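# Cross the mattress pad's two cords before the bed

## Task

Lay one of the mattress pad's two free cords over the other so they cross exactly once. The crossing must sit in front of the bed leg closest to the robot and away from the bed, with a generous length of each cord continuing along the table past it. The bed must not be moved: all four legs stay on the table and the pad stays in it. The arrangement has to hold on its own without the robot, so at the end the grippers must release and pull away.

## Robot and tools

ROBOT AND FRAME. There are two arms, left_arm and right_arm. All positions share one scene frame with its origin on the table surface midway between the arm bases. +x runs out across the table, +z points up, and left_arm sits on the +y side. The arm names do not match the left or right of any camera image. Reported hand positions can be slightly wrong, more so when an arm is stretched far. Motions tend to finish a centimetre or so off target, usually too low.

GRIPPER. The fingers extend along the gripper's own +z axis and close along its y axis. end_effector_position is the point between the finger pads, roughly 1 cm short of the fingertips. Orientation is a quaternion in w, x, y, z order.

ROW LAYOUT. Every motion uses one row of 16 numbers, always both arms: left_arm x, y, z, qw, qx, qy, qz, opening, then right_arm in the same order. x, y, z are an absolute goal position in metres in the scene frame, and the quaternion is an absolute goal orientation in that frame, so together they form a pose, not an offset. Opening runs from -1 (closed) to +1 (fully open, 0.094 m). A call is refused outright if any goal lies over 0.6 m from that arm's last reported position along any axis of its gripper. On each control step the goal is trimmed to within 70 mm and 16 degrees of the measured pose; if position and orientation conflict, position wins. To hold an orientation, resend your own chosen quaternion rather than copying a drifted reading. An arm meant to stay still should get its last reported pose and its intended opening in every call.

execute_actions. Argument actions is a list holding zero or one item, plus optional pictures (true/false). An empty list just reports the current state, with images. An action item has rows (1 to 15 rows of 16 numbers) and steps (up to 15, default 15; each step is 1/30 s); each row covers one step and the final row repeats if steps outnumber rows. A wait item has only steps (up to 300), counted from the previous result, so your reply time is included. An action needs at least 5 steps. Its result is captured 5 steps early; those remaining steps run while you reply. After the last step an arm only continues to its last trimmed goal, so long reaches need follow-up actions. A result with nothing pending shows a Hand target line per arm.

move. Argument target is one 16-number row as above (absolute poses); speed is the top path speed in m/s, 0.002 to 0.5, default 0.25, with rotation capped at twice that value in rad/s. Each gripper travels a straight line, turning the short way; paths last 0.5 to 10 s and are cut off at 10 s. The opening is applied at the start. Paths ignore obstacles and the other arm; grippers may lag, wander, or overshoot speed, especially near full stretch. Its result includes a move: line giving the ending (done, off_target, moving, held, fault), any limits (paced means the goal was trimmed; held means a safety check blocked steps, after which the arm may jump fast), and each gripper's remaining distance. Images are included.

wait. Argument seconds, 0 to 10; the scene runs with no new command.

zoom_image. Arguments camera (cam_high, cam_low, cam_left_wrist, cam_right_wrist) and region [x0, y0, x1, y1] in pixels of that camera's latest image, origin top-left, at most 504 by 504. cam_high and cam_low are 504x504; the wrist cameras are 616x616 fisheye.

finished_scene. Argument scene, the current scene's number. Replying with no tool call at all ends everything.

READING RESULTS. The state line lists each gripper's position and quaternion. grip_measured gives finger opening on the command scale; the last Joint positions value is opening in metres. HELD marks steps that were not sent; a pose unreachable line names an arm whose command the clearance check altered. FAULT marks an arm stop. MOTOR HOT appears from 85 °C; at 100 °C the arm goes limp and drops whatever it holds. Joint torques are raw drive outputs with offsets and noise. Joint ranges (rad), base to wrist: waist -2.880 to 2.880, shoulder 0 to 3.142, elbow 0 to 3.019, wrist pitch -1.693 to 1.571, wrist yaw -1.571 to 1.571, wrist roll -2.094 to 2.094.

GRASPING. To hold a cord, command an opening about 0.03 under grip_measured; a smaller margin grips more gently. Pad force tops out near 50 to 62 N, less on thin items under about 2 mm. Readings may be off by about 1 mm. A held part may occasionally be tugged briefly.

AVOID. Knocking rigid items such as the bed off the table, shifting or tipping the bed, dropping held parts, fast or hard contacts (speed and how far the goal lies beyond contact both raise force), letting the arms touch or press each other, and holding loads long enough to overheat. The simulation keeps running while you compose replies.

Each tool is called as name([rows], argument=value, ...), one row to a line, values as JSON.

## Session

execute_actions(actions=[])

Scene clock: 0.00 s of 4800.00 s.
left_arm: end_effector_position=(+0.8709, +0.2026, +0.0896) grip_measured=+1.000 end_effector_quat_wxyz=(+0.665, -0.205, +0.705, -0.137) | right_arm: end_effector_position=(+0.3096, -0.0148, +0.2154) grip_measured=+1.000 end_effector_quat_wxyz=(-0.301, +0.669, -0.478, -0.482)
Joint positions: left_arm=[-0.206  2.467  1.9    0.486 -0.27  -0.507  0.094] | right_arm=[ 0.321  1.493  1.051 -1.165 -1.209 -1.547  0.094]
Joint velocities: left_arm=[-0.015  0.005  0.002  0.012 -0.081 -0.022  0.   ] | right_arm=[-0.005  0.005 -0.002  0.007  0.007 -0.007  0.   ]
Joint torques (N m, as the arm reports them, + toward a larger angle): no reading
Hand target (left_arm): +0.876, +0.202, +0.098; +0.672, -0.205, +0.698, -0.140
Hand target (right_arm): +0.317, -0.012, +0.225; -0.311, +0.674, -0.472, -0.476

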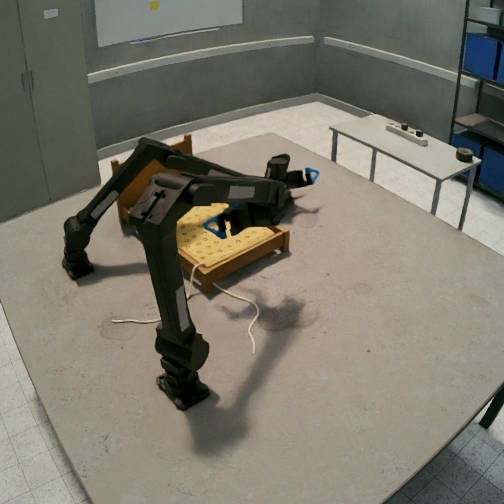

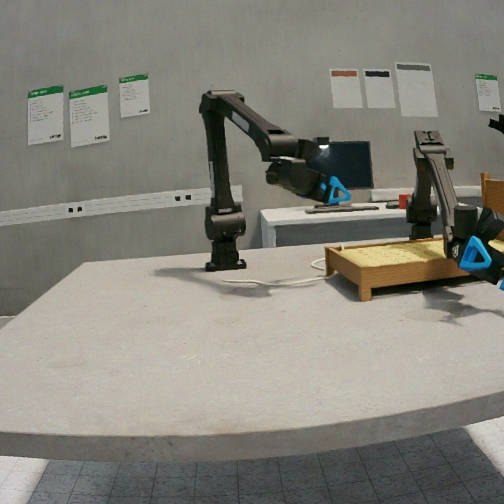

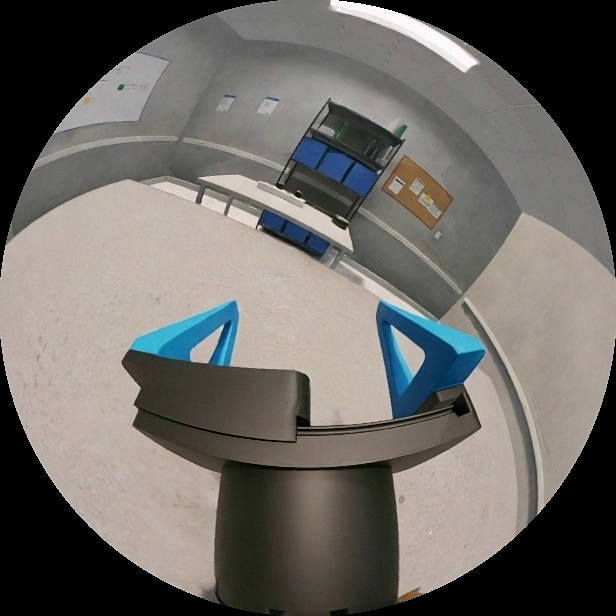

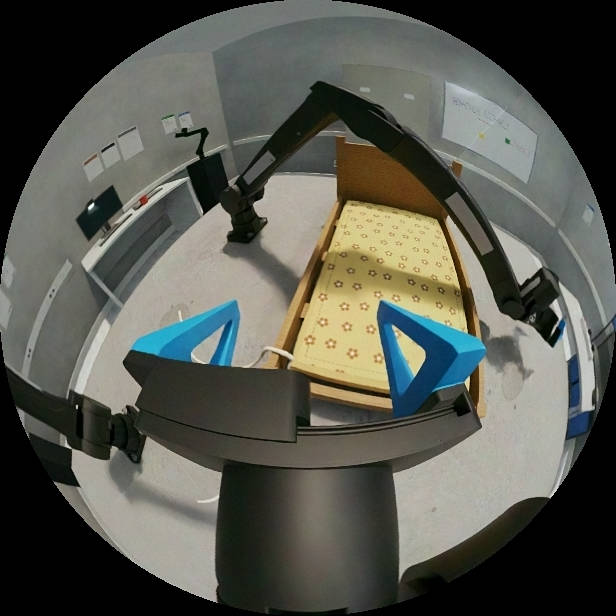

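move(target=[0.72,0.22,0.4,0.672,-0.205,0.698,-0.14,1,0.235,-0.27,0.08,0,-0.45,0.893,0,0.1])

Scene clock: 3.70 s of 4800.00 s.
left_arm: end_effector_position=(+0.7317, +0.2262, +0.3987) grip_measured=+1.000 end_effector_quat_wxyz=(+0.674, -0.207, +0.696, -0.139) | right_arm: end_effector_position=(+0.2320, -0.2674, +0.0771) grip_measured=+0.102 end_effector_quat_wxyz=(-0.008, -0.464, +0.886, +0.004)
Joint positions: left_arm=[-0.213  1.778  1.581  0.142 -0.282 -0.507  0.094] | right_arm=[ 0.129  1.08   0.608 -1.115 -0.002 -0.778  0.052]
Joint velocities: left_arm=[-0.005 -0.005 -0.002 -0.007 -0.022 -0.007  0.   ] | right_arm=[ 0.005  0.005  0.002 -0.007 -0.051 -0.051 -0.001]
Joint torques (N m, as the arm reports them, + toward a larger angle): left_arm=[ -0.93 -24.53   8.63   2.1   -0.17   0.09] | right_arm=[ 0.15 -5.25  8.97  0.31  0.02  0.02]
Hand target (left_arm): +0.727, +0.221, +0.401; +0.672, -0.205, +0.698, -0.140
Hand target (right_arm): +0.232, -0.270, +0.081; -0.006, -0.453, +0.891, +0.001
Off the commanded pose (left_arm): 0.013 m, 0 deg.
Off the commanded pose (right_arm): 0.005 m, 2 deg.
Kept back: nothing.
move: off_target (left_arm)

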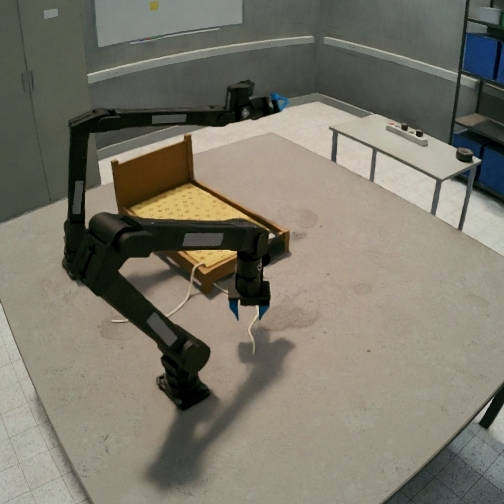

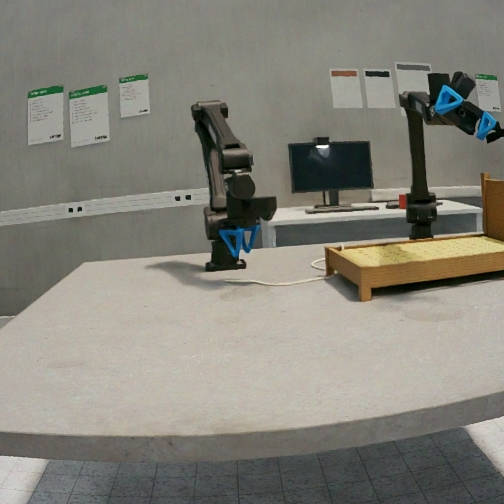

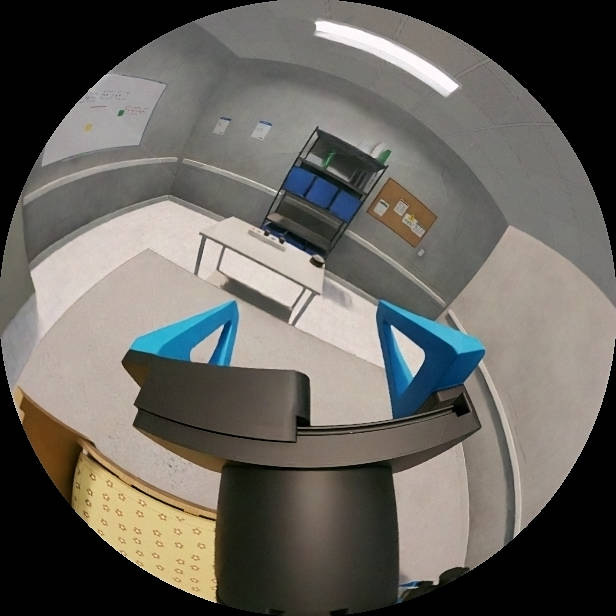

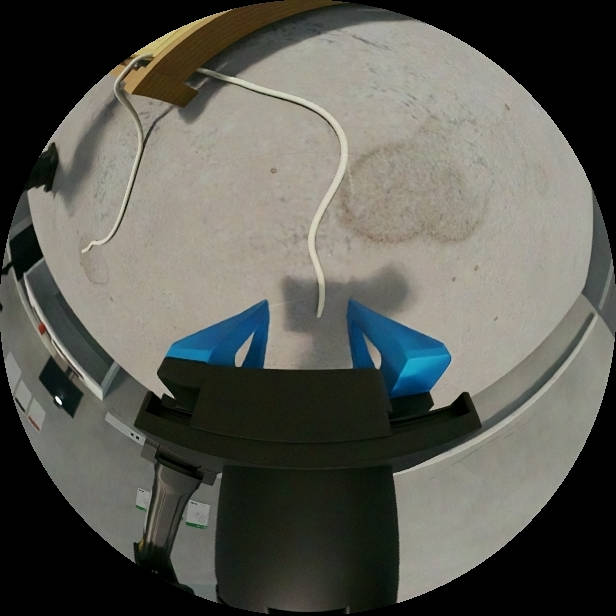

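move(target=[0.55,0.26,0.42,0.672,-0.205,0.698,-0.14,1,0.236,-0.286,-0.001,0,-0.45,0.893,0,0.1], speed=0.15)

execute_actions([
  {"rows":[[0.55,0.26,0.42,0.672,-0.205,0.698,-0.14,1,0.236,-0.286,-0.001,0,-0.45,0.893,0,-0.98]],"steps":15},
], pictures=true)

Scene clock: 5.63 s of 4800.00 s.
left_arm: end_effector_position=(+0.5527, +0.2609, +0.4282) grip_measured=+1.000 end_effector_quat_wxyz=(+0.677, -0.205, +0.693, -0.142) | right_arm: end_effector_position=(+0.2312, -0.2832, +0.0061) grip_measured=+0.101 end_effector_quat_wxyz=(-0.002, -0.448, +0.894, +0.002)
Joint positions: left_arm=[-0.213  1.293  1.098  0.149 -0.276 -0.507  0.094] | right_arm=[ 0.064  1.22   0.48  -0.836 -0.002 -0.807  0.052]
Joint velocities: left_arm=[ 0.005 -0.005 -0.007  0.002 -0.022 -0.022  0.   ] | right_arm=[-0.005 -0.005  0.007 -0.002  0.007 -0.022  0.   ]
Joint torques (N m, as the arm reports them, + toward a larger angle): left_arm=[  0.13 -14.21   8.59   1.92   0.02   0.09] | right_arm=[-0.06 -3.59  7.12  2.2  -0.03 -0.21]
Hand target (left_arm): +0.551, +0.263, +0.423; +0.672, -0.205, +0.698, -0.140
Hand target (right_arm): +0.234, -0.286, +0.000; -0.000, -0.450, +0.893, +0.000
Off the commanded pose (left_arm): 0.009 m, 1 deg.
Off the commanded pose (right_arm): 0.009 m, 0 deg.
Kept back: nothing.
move: done

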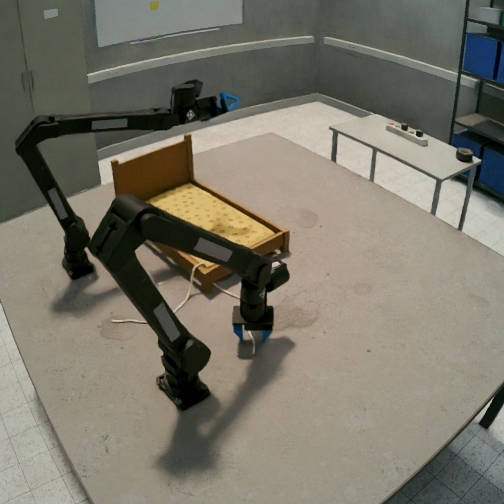

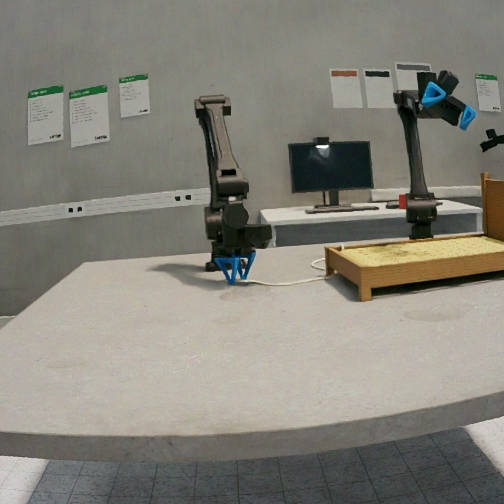

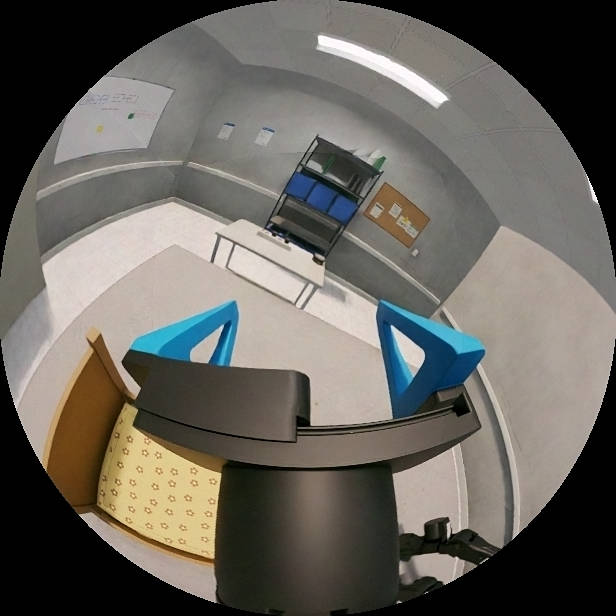

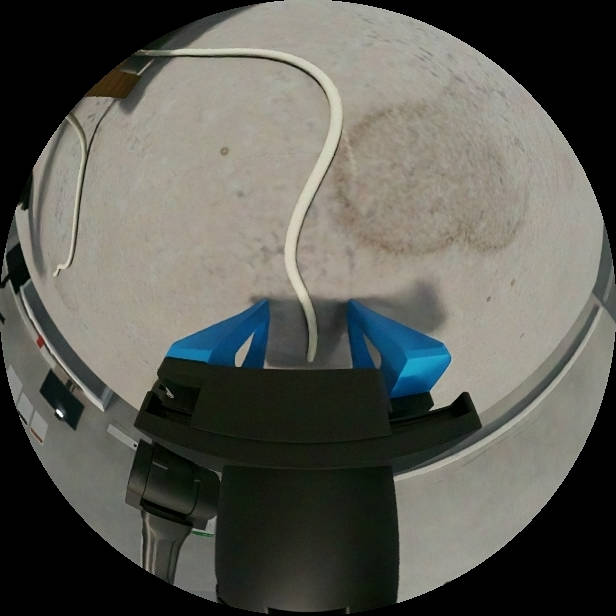

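Scene clock: 5.97 s of 4800.00 s.
left_arm: end_effector_position=(+0.5521, +0.2611, +0.4242) grip_measured=+1.000 end_effector_quat_wxyz=(+0.675, -0.205, +0.695, -0.141) | right_arm: end_effector_position=(+0.2349, -0.2843, +0.0058) grip_measured=-0.957 end_effector_quat_wxyz=(+0.004, -0.448, +0.894, -0.002)
Joint positions: left_arm=[-0.213  1.293  1.092  0.149 -0.277 -0.507  0.094] | right_arm=[ 0.06   1.221  0.48  -0.821  0.001 -0.812  0.002]
Joint velocities: left_arm=[-0.015 -0.005  0.007  0.002  0.051  0.007  0.   ] | right_arm=[ 0.005 -0.015  0.007 -0.007 -0.037  0.037 -0.001]
Joint torques (N m, as the arm reports them, + toward a larger angle): left_arm=[ -0.47 -14.4    8.54   2.17  -0.17   0.08] | right_arm=[ 0.25 -3.43  7.22  1.79 -0.12 -0.18]
Steps of this call (steps 1 to 10: the first 10 steps of this action). Readings (end_effector_position):
1: left_arm (+0.5527, +0.2610, +0.4280) | right_arm (+0.2321, -0.2836, +0.0061)
2: left_arm (+0.5526, +0.2611, +0.4275) | right_arm (+0.2337, -0.2839, +0.0060)
4: left_arm (+0.5524, +0.2611, +0.4261) | right_arm (+0.2348, -0.2842, +0.0058)
8: left_arm (+0.5521, +0.2611, +0.4242) | right_arm (+0.2349, -0.2843, +0.0058)
10: the state above

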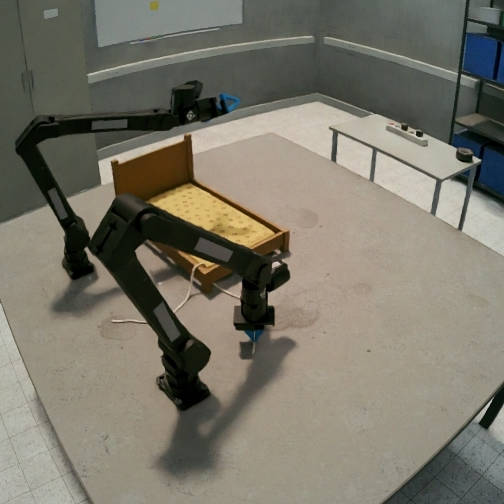

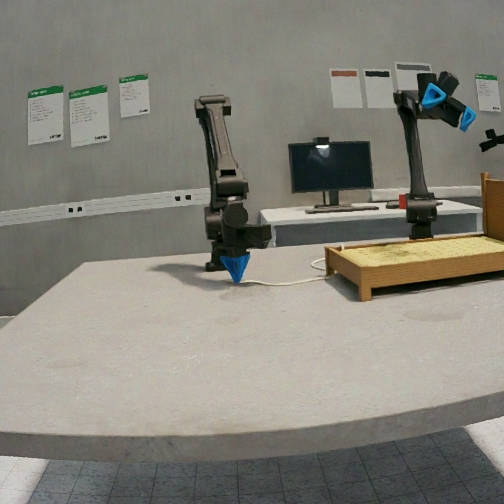

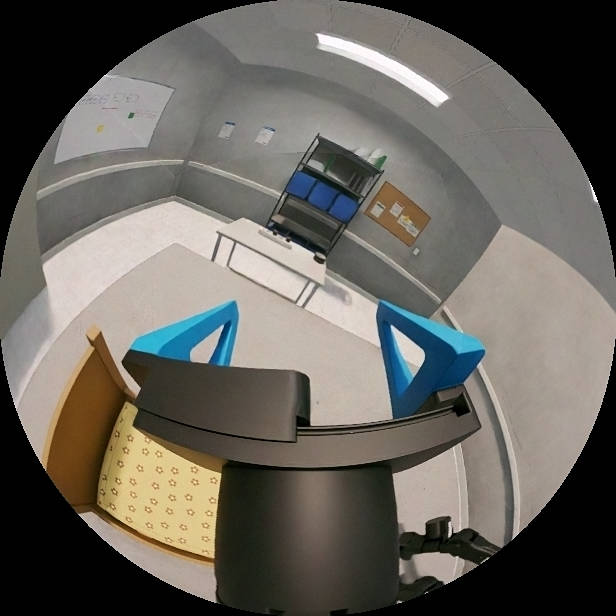

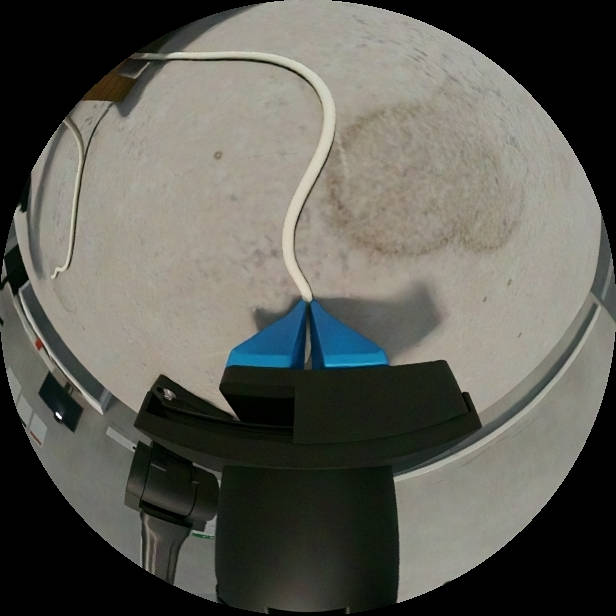

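move(target=[0.4,0.29,0.42,0.672,-0.205,0.698,-0.14,1,0.14,-0.14,0.08,0,-0.15,0.9887,0,-0.98], speed=0.2)

move(target=[0.4,0.29,0.42,0.672,-0.205,0.698,-0.14,1,0.035,-0.115,0.006,0,-0.05,0.9987,0,-0.98], speed=0.12)

Scene clock: 8.43 s of 4800.00 s.
left_arm: end_effector_position=(+0.4032, +0.2906, +0.4286) grip_measured=+1.000 end_effector_quat_wxyz=(+0.677, -0.204, +0.693, -0.143) | right_arm: end_effector_position=(+0.1353, -0.1535, +0.0620) grip_measured=-0.957 end_effector_quat_wxyz=(-0.010, -0.155, +0.988, -0.010)
Joint positions: left_arm=[-0.213  0.854  0.799  0.01  -0.276 -0.507  0.094] | right_arm=[ 0.798  1.018  0.525 -1.107  0.003  0.545  0.002]
Joint velocities: left_arm=[-0.005 -0.005  0.022 -0.017  0.007  0.037  0.   ] | right_arm=[-0.005  0.005 -0.002  0.002 -0.007  0.037 -0.001]
Joint torques (N m, as the arm reports them, + toward a larger angle): left_arm=[ 0.2  -6.63  8.63  1.9   0.02  0.09] | right_arm=[ 1.38 -4.09 11.8   0.    0.14  0.  ]
Hand target (left_arm): +0.401, +0.292, +0.422; +0.672, -0.205, +0.698, -0.140
Hand target (right_arm): +0.145, -0.142, +0.079; +0.004, -0.150, +0.989, -0.001
Off your previous action's commanded pose (left_arm): 0.005 m, 0 deg at its last step (step 5 of this call).
Off your previous action's commanded pose (right_arm): 0.007 m, 1 deg at its last step (step 5 of this call).
Off the commanded pose (left_arm): 0.009 m, 1 deg.
Off the commanded pose (right_arm): 0.023 m, 2 deg.
Kept back: nothing.
move: off_target (right_arm)

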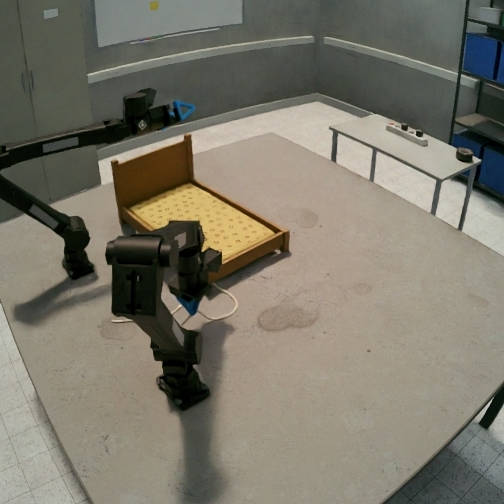

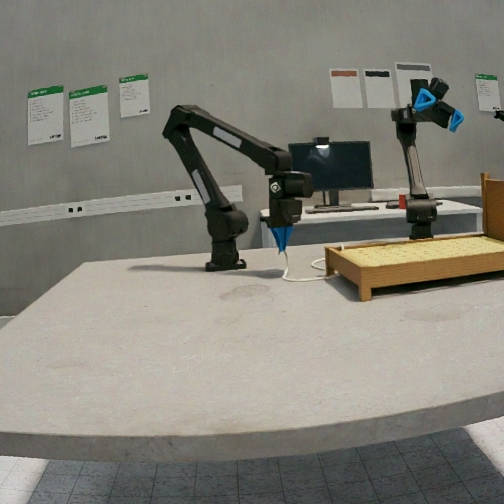

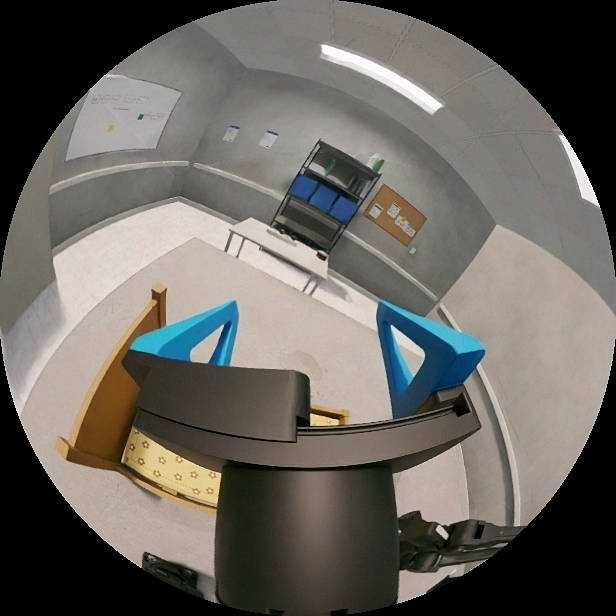

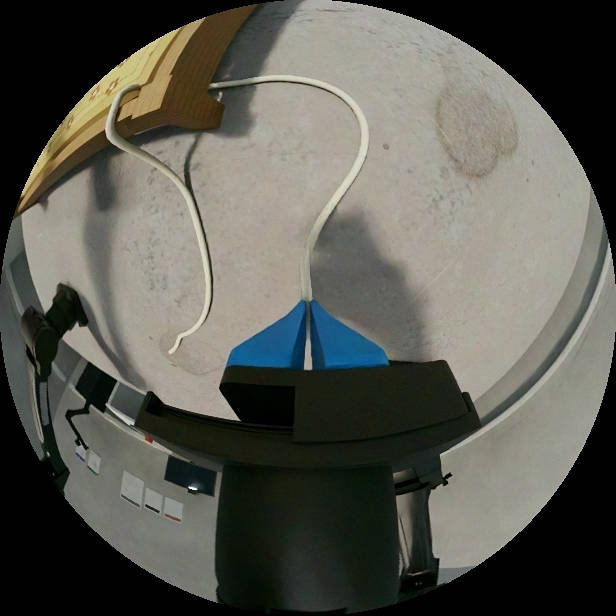

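Scene clock: 10.07 s of 4800.00 s.
left_arm: end_effector_position=(+0.4029, +0.2911, +0.4243) grip_measured=+1.000 end_effector_quat_wxyz=(+0.675, -0.205, +0.695, -0.141) | right_arm: end_effector_position=(+0.0368, -0.1210, +0.0071) grip_measured=-0.957 end_effector_quat_wxyz=(-0.001, -0.055, +0.998, -0.006)
Joint positions: left_arm=[-0.213  0.854  0.792  0.01  -0.278 -0.507  0.094] | right_arm=[ 1.31   1.081  0.389 -0.89   0.001  1.257  0.002]
Joint velocities: left_arm=[-0.005 -0.015 -0.017  0.002  0.051 -0.022  0.   ] | right_arm=[-0.005 -0.005 -0.002  0.002  0.007  0.007  0.001]
Joint torques (N m, as the arm reports them, + toward a larger angle): left_arm=[-0.66 -6.7   8.62  2.04 -0.17  0.08] | right_arm=[ 1.27 -3.03  7.82  1.65  0.17  0.05]
Hand target (left_arm): +0.400, +0.290, +0.420; +0.672, -0.205, +0.698, -0.140
Hand target (right_arm): +0.038, -0.116, +0.007; +0.003, -0.050, +0.999, +0.001
Off the commanded pose (left_arm): 0.005 m, 0 deg.
Off the commanded pose (right_arm): 0.006 m, 1 deg.
Kept back: nothing.
move: done

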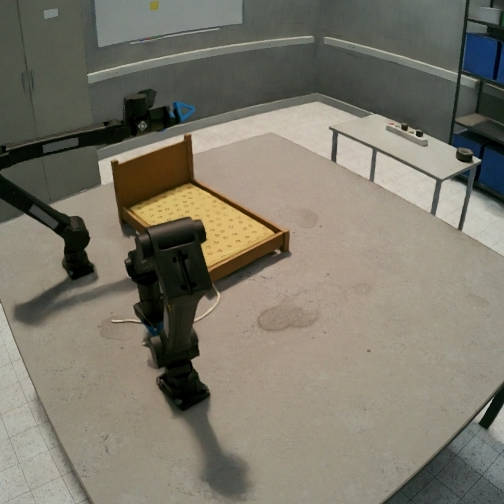

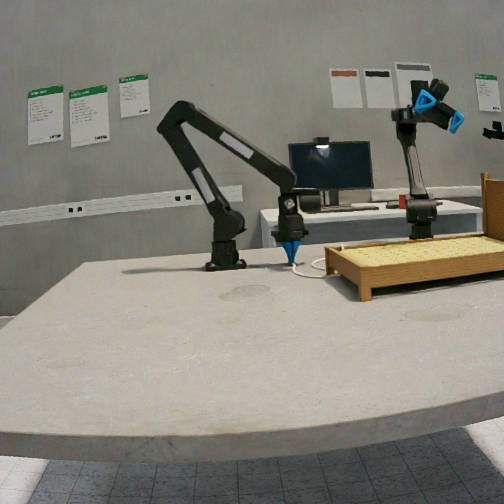

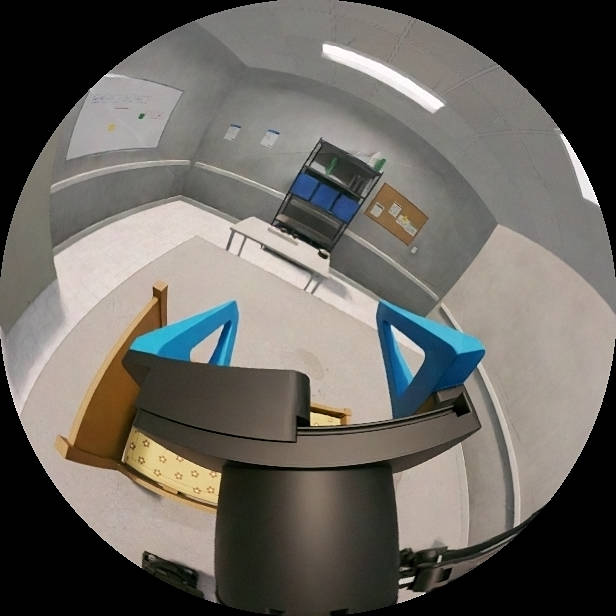

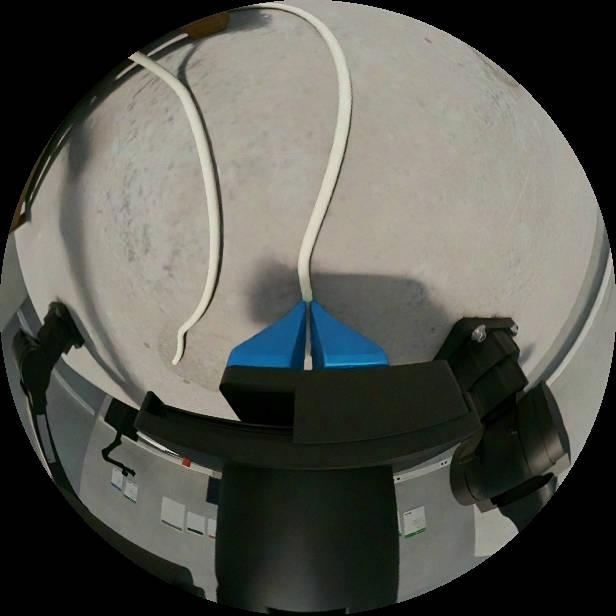

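Some slack remains; pull a bit further.

move(target=[0.4,0.29,0.42,0.672,-0.205,0.698,-0.14,1,0.005,-0.105,0.012,0,0,1,0,-0.98], speed=0.08)

execute_actions([
  {"rows":[[0.4,0.29,0.42,0.672,-0.205,0.698,-0.14,1,0.005,-0.105,0.012,0,0,1,0,-0.1]],"steps":7},
])

move(target=[0.4,0.29,0.42,0.672,-0.205,0.698,-0.14,1,0.005,-0.095,0.06,0,0,1,0,-0.1])

move(target=[0.4,0.29,0.42,0.672,-0.205,0.698,-0.14,1,-0.01,0.005,0.06,0,0.2,0.98,0,0.1])

Scene clock: 11.50 s of 4800.00 s.
left_arm: end_effector_position=(+0.4029, +0.2911, +0.4243) grip_measured=+1.000 end_effector_quat_wxyz=(+0.675, -0.205, +0.695, -0.141) | right_arm: end_effector_position=(+0.0069, -0.1179, +0.0059) grip_measured=-0.957 end_effector_quat_wxyz=(-0.000, -0.004, +1.000, -0.009)
Joint positions: left_arm=[-0.213  0.854  0.792  0.01  -0.278 -0.507  0.094] | right_arm=[ 1.464  1.088  0.389 -0.89   0.001  1.514  0.002]
Joint velocities: left_arm=[ 0.005 -0.005  0.017 -0.002 -0.037 -0.037  0.   ] | right_arm=[-0.005  0.005 -0.002 -0.002  0.037  0.037 -0.   ]
Joint torques (N m, as the arm reports them, + toward a larger angle): left_arm=[-0.56 -6.76  8.67  2.04 -0.17  0.09] | right_arm=[ 1.48 -2.76  9.59  0.88  0.05  0.03]
Hand target (left_arm): +0.400, +0.290, +0.420; +0.672, -0.205, +0.698, -0.140
Hand target (right_arm): +0.006, -0.105, +0.012; +0.001, +0.000, +1.000, +0.001
Off the commanded pose (left_arm): 0.005 m, 0 deg.
Off the commanded pose (right_arm): 0.014 m, 1 deg.
Kept back: nothing.
move: off_target (right_arm)

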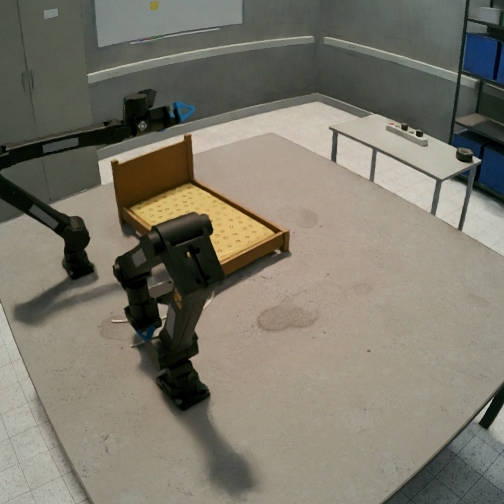

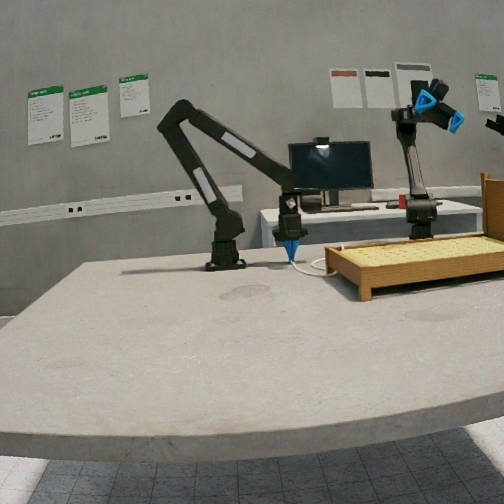

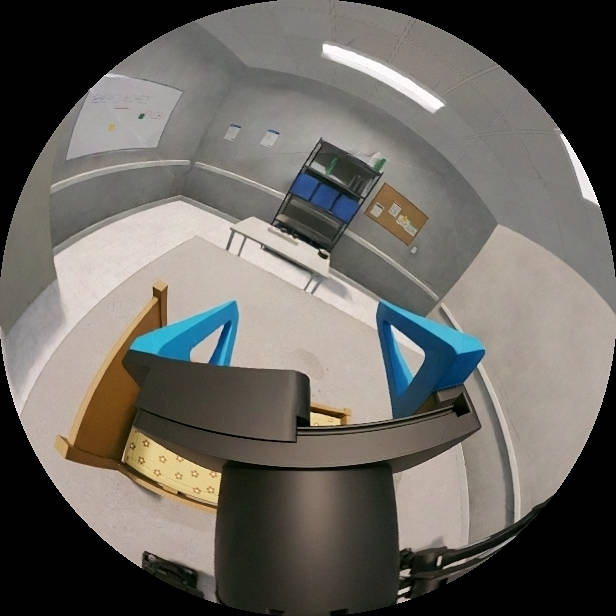

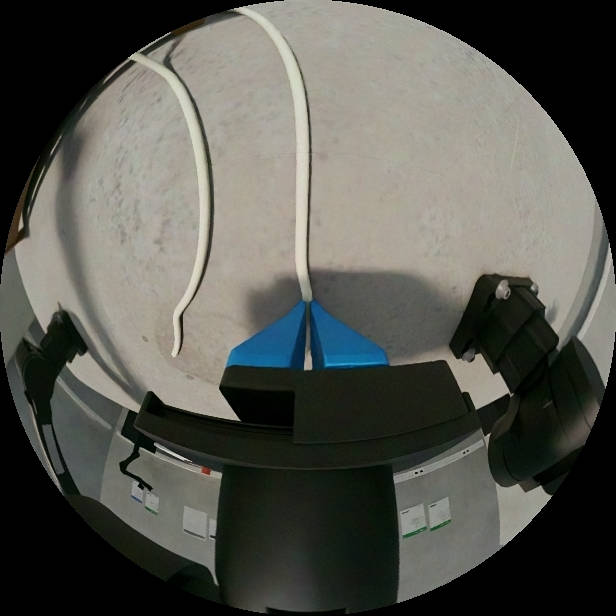

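Scene clock: 11.57 s of 4800.00 s.
left_arm: end_effector_position=(+0.4029, +0.2911, +0.4243) grip_measured=+1.000 end_effector_quat_wxyz=(+0.675, -0.205, +0.695, -0.141) | right_arm: end_effector_position=(+0.0068, -0.1179, +0.0059) grip_measured=-0.448 end_effector_quat_wxyz=(-0.000, -0.003, +1.000, -0.009)
Joint positions: left_arm=[-0.213  0.854  0.792  0.01  -0.278 -0.507  0.094] | right_arm=[ 1.465  1.088  0.389 -0.89   0.001  1.516  0.026]
Joint velocities: left_arm=[ 0.015  0.005 -0.012 -0.002 -0.095  0.007  0.   ] | right_arm=[ 0.015 -0.015  0.007 -0.002 -0.022 -0.007  0.421]
Joint torques (N m, as the arm reports them, + toward a larger angle): left_arm=[-0.6  -6.75  8.67  2.03 -0.17  0.09] | right_arm=[ 1.79 -3.23  9.53  0.83  0.01  0.  ]
Steps of this call (steps 1 to 2: the first 2 steps of this action). Readings (end_effector_position):
1: left_arm (+0.4029, +0.2911, +0.4243) | right_arm (+0.0068, -0.1179, +0.0059)
2: the state above

Scene clock: 12.67 s of 4800.00 s.
left_arm: end_effector_position=(+0.4029, +0.2911, +0.4243) grip_measured=+1.000 end_effector_quat_wxyz=(+0.675, -0.205, +0.695, -0.141) | right_arm: end_effector_position=(+0.0068, -0.1054, +0.0466) grip_measured=-0.102 end_effector_quat_wxyz=(-0.000, -0.002, +1.000, -0.011)
Joint positions: left_arm=[-0.213  0.854  0.792  0.01  -0.278 -0.507  0.094] | right_arm=[ 1.467  1.03   0.486 -1.048  0.001  1.521  0.042]
Joint velocities: left_arm=[-0.005 -0.015 -0.002  0.002 -0.022 -0.051  0.   ] | right_arm=[-0.015 -0.005  0.007 -0.017 -0.051 -0.081 -0.001]
Joint torques (N m, as the arm reports them, + toward a larger angle): left_arm=[-0.57 -6.71  8.66  2.04 -0.17  0.09] | right_arm=[ 1.71 -3.82 10.73  0.16  0.01  0.04]
Hand target (left_arm): +0.400, +0.290, +0.420; +0.672, -0.205, +0.698, -0.140
Hand target (right_arm): +0.005, -0.094, +0.059; -0.000, -0.000, +1.000, +0.000
Off your previous action's commanded pose (left_arm): 0.005 m, 0 deg at its last step (step 5 of this call).
Off your previous action's commanded pose (right_arm): 0.014 m, 1 deg at its last step (step 5 of this call).
Off the commanded pose (left_arm): 0.005 m, 0 deg.
Off the commanded pose (right_arm): 0.017 m, 1 deg.
Kept back: nothing.
move: off_target (right_arm)

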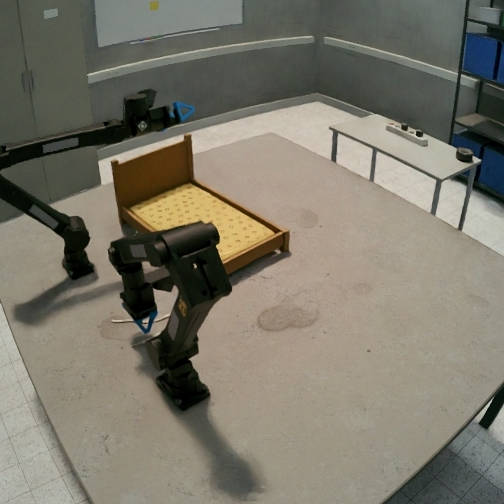

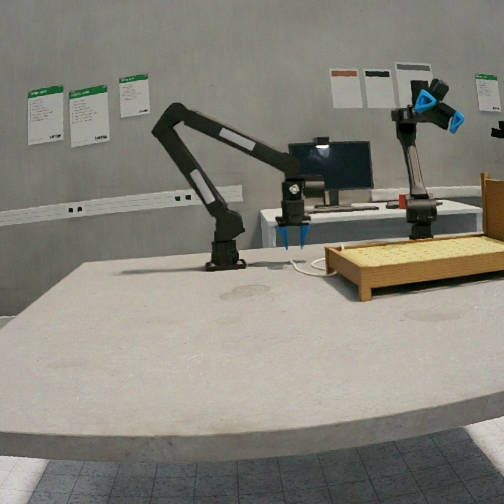

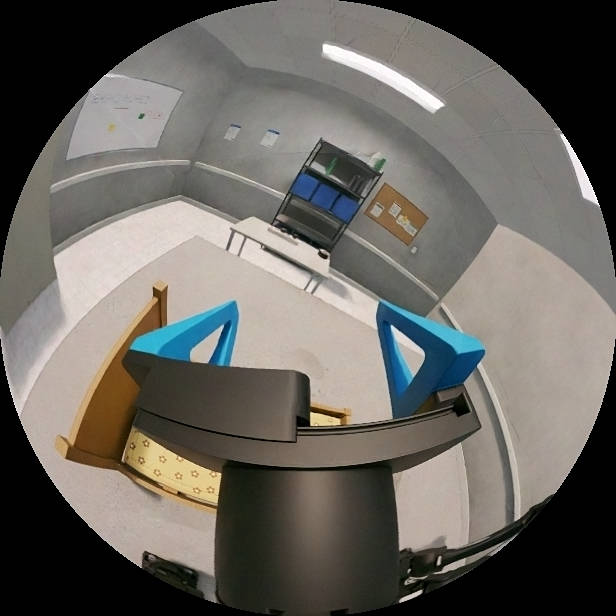

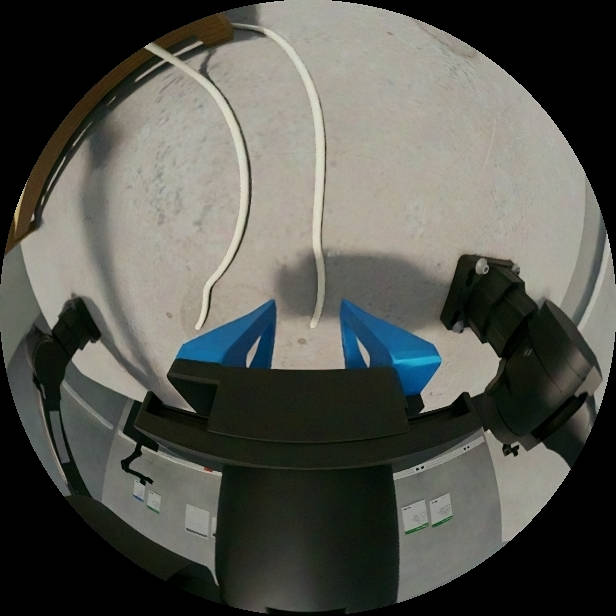

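Scene clock: 14.07 s of 4800.00 s.
left_arm: end_effector_position=(+0.4029, +0.2911, +0.4243) grip_measured=+1.000 end_effector_quat_wxyz=(+0.675, -0.205, +0.695, -0.141) | right_arm: end_effector_position=(-0.0066, -0.0168, +0.0510) grip_measured=+0.098 end_effector_quat_wxyz=(+0.003, +0.197, +0.980, -0.023)
Joint positions: left_arm=[-0.213  0.854  0.792  0.01  -0.278 -0.507  0.094] | right_arm=[ 1.524  1.316  0.71  -1.01  -0.004  1.978  0.052]
Joint velocities: left_arm=[-0.015  0.005  0.012 -0.007  0.022 -0.066  0.   ] | right_arm=[-0.015 -0.005 -0.007  0.007 -0.022 -0.022 -0.   ]
Joint torques (N m, as the arm reports them, + toward a larger angle): left_arm=[-0.55 -6.74  8.68  2.04 -0.17  0.09] | right_arm=[ 1.67 -6.3  10.69  1.28  0.15  0.04]
Hand target (left_arm): +0.400, +0.290, +0.420; +0.672, -0.205, +0.698, -0.140
Hand target (right_arm): -0.009, +0.004, +0.061; +0.000, +0.200, +0.980, +0.000
Off the commanded pose (left_arm): 0.005 m, 0 deg.
Off the commanded pose (right_arm): 0.024 m, 3 deg.
Kept back: nothing.
move: off_target (right_arm)

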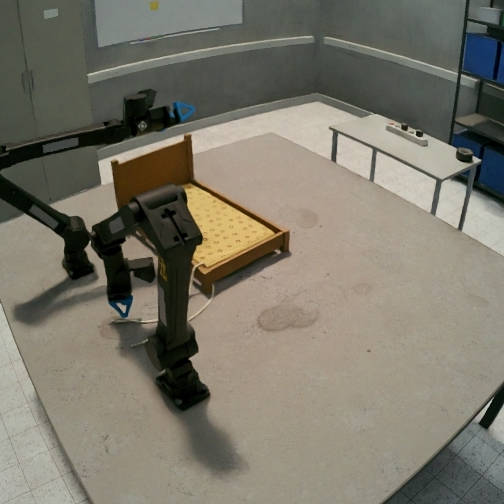

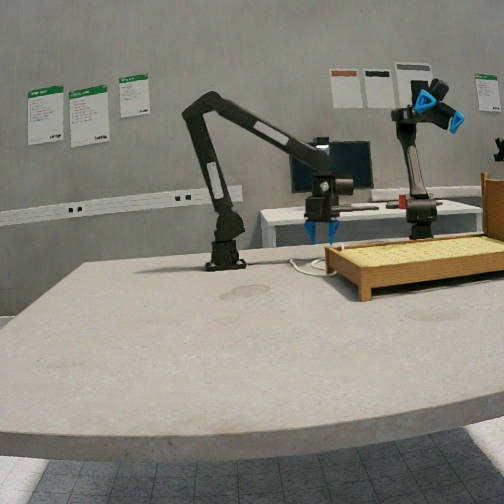

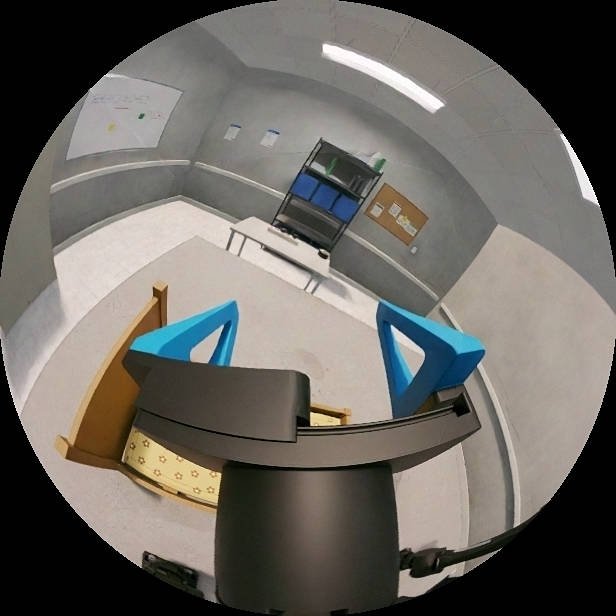

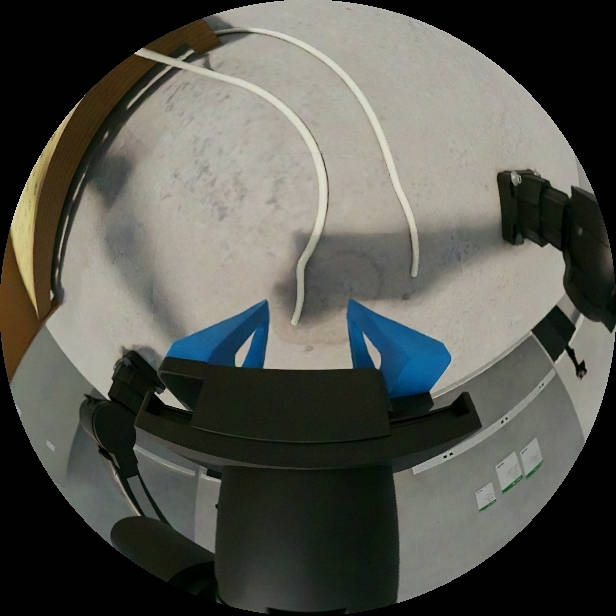

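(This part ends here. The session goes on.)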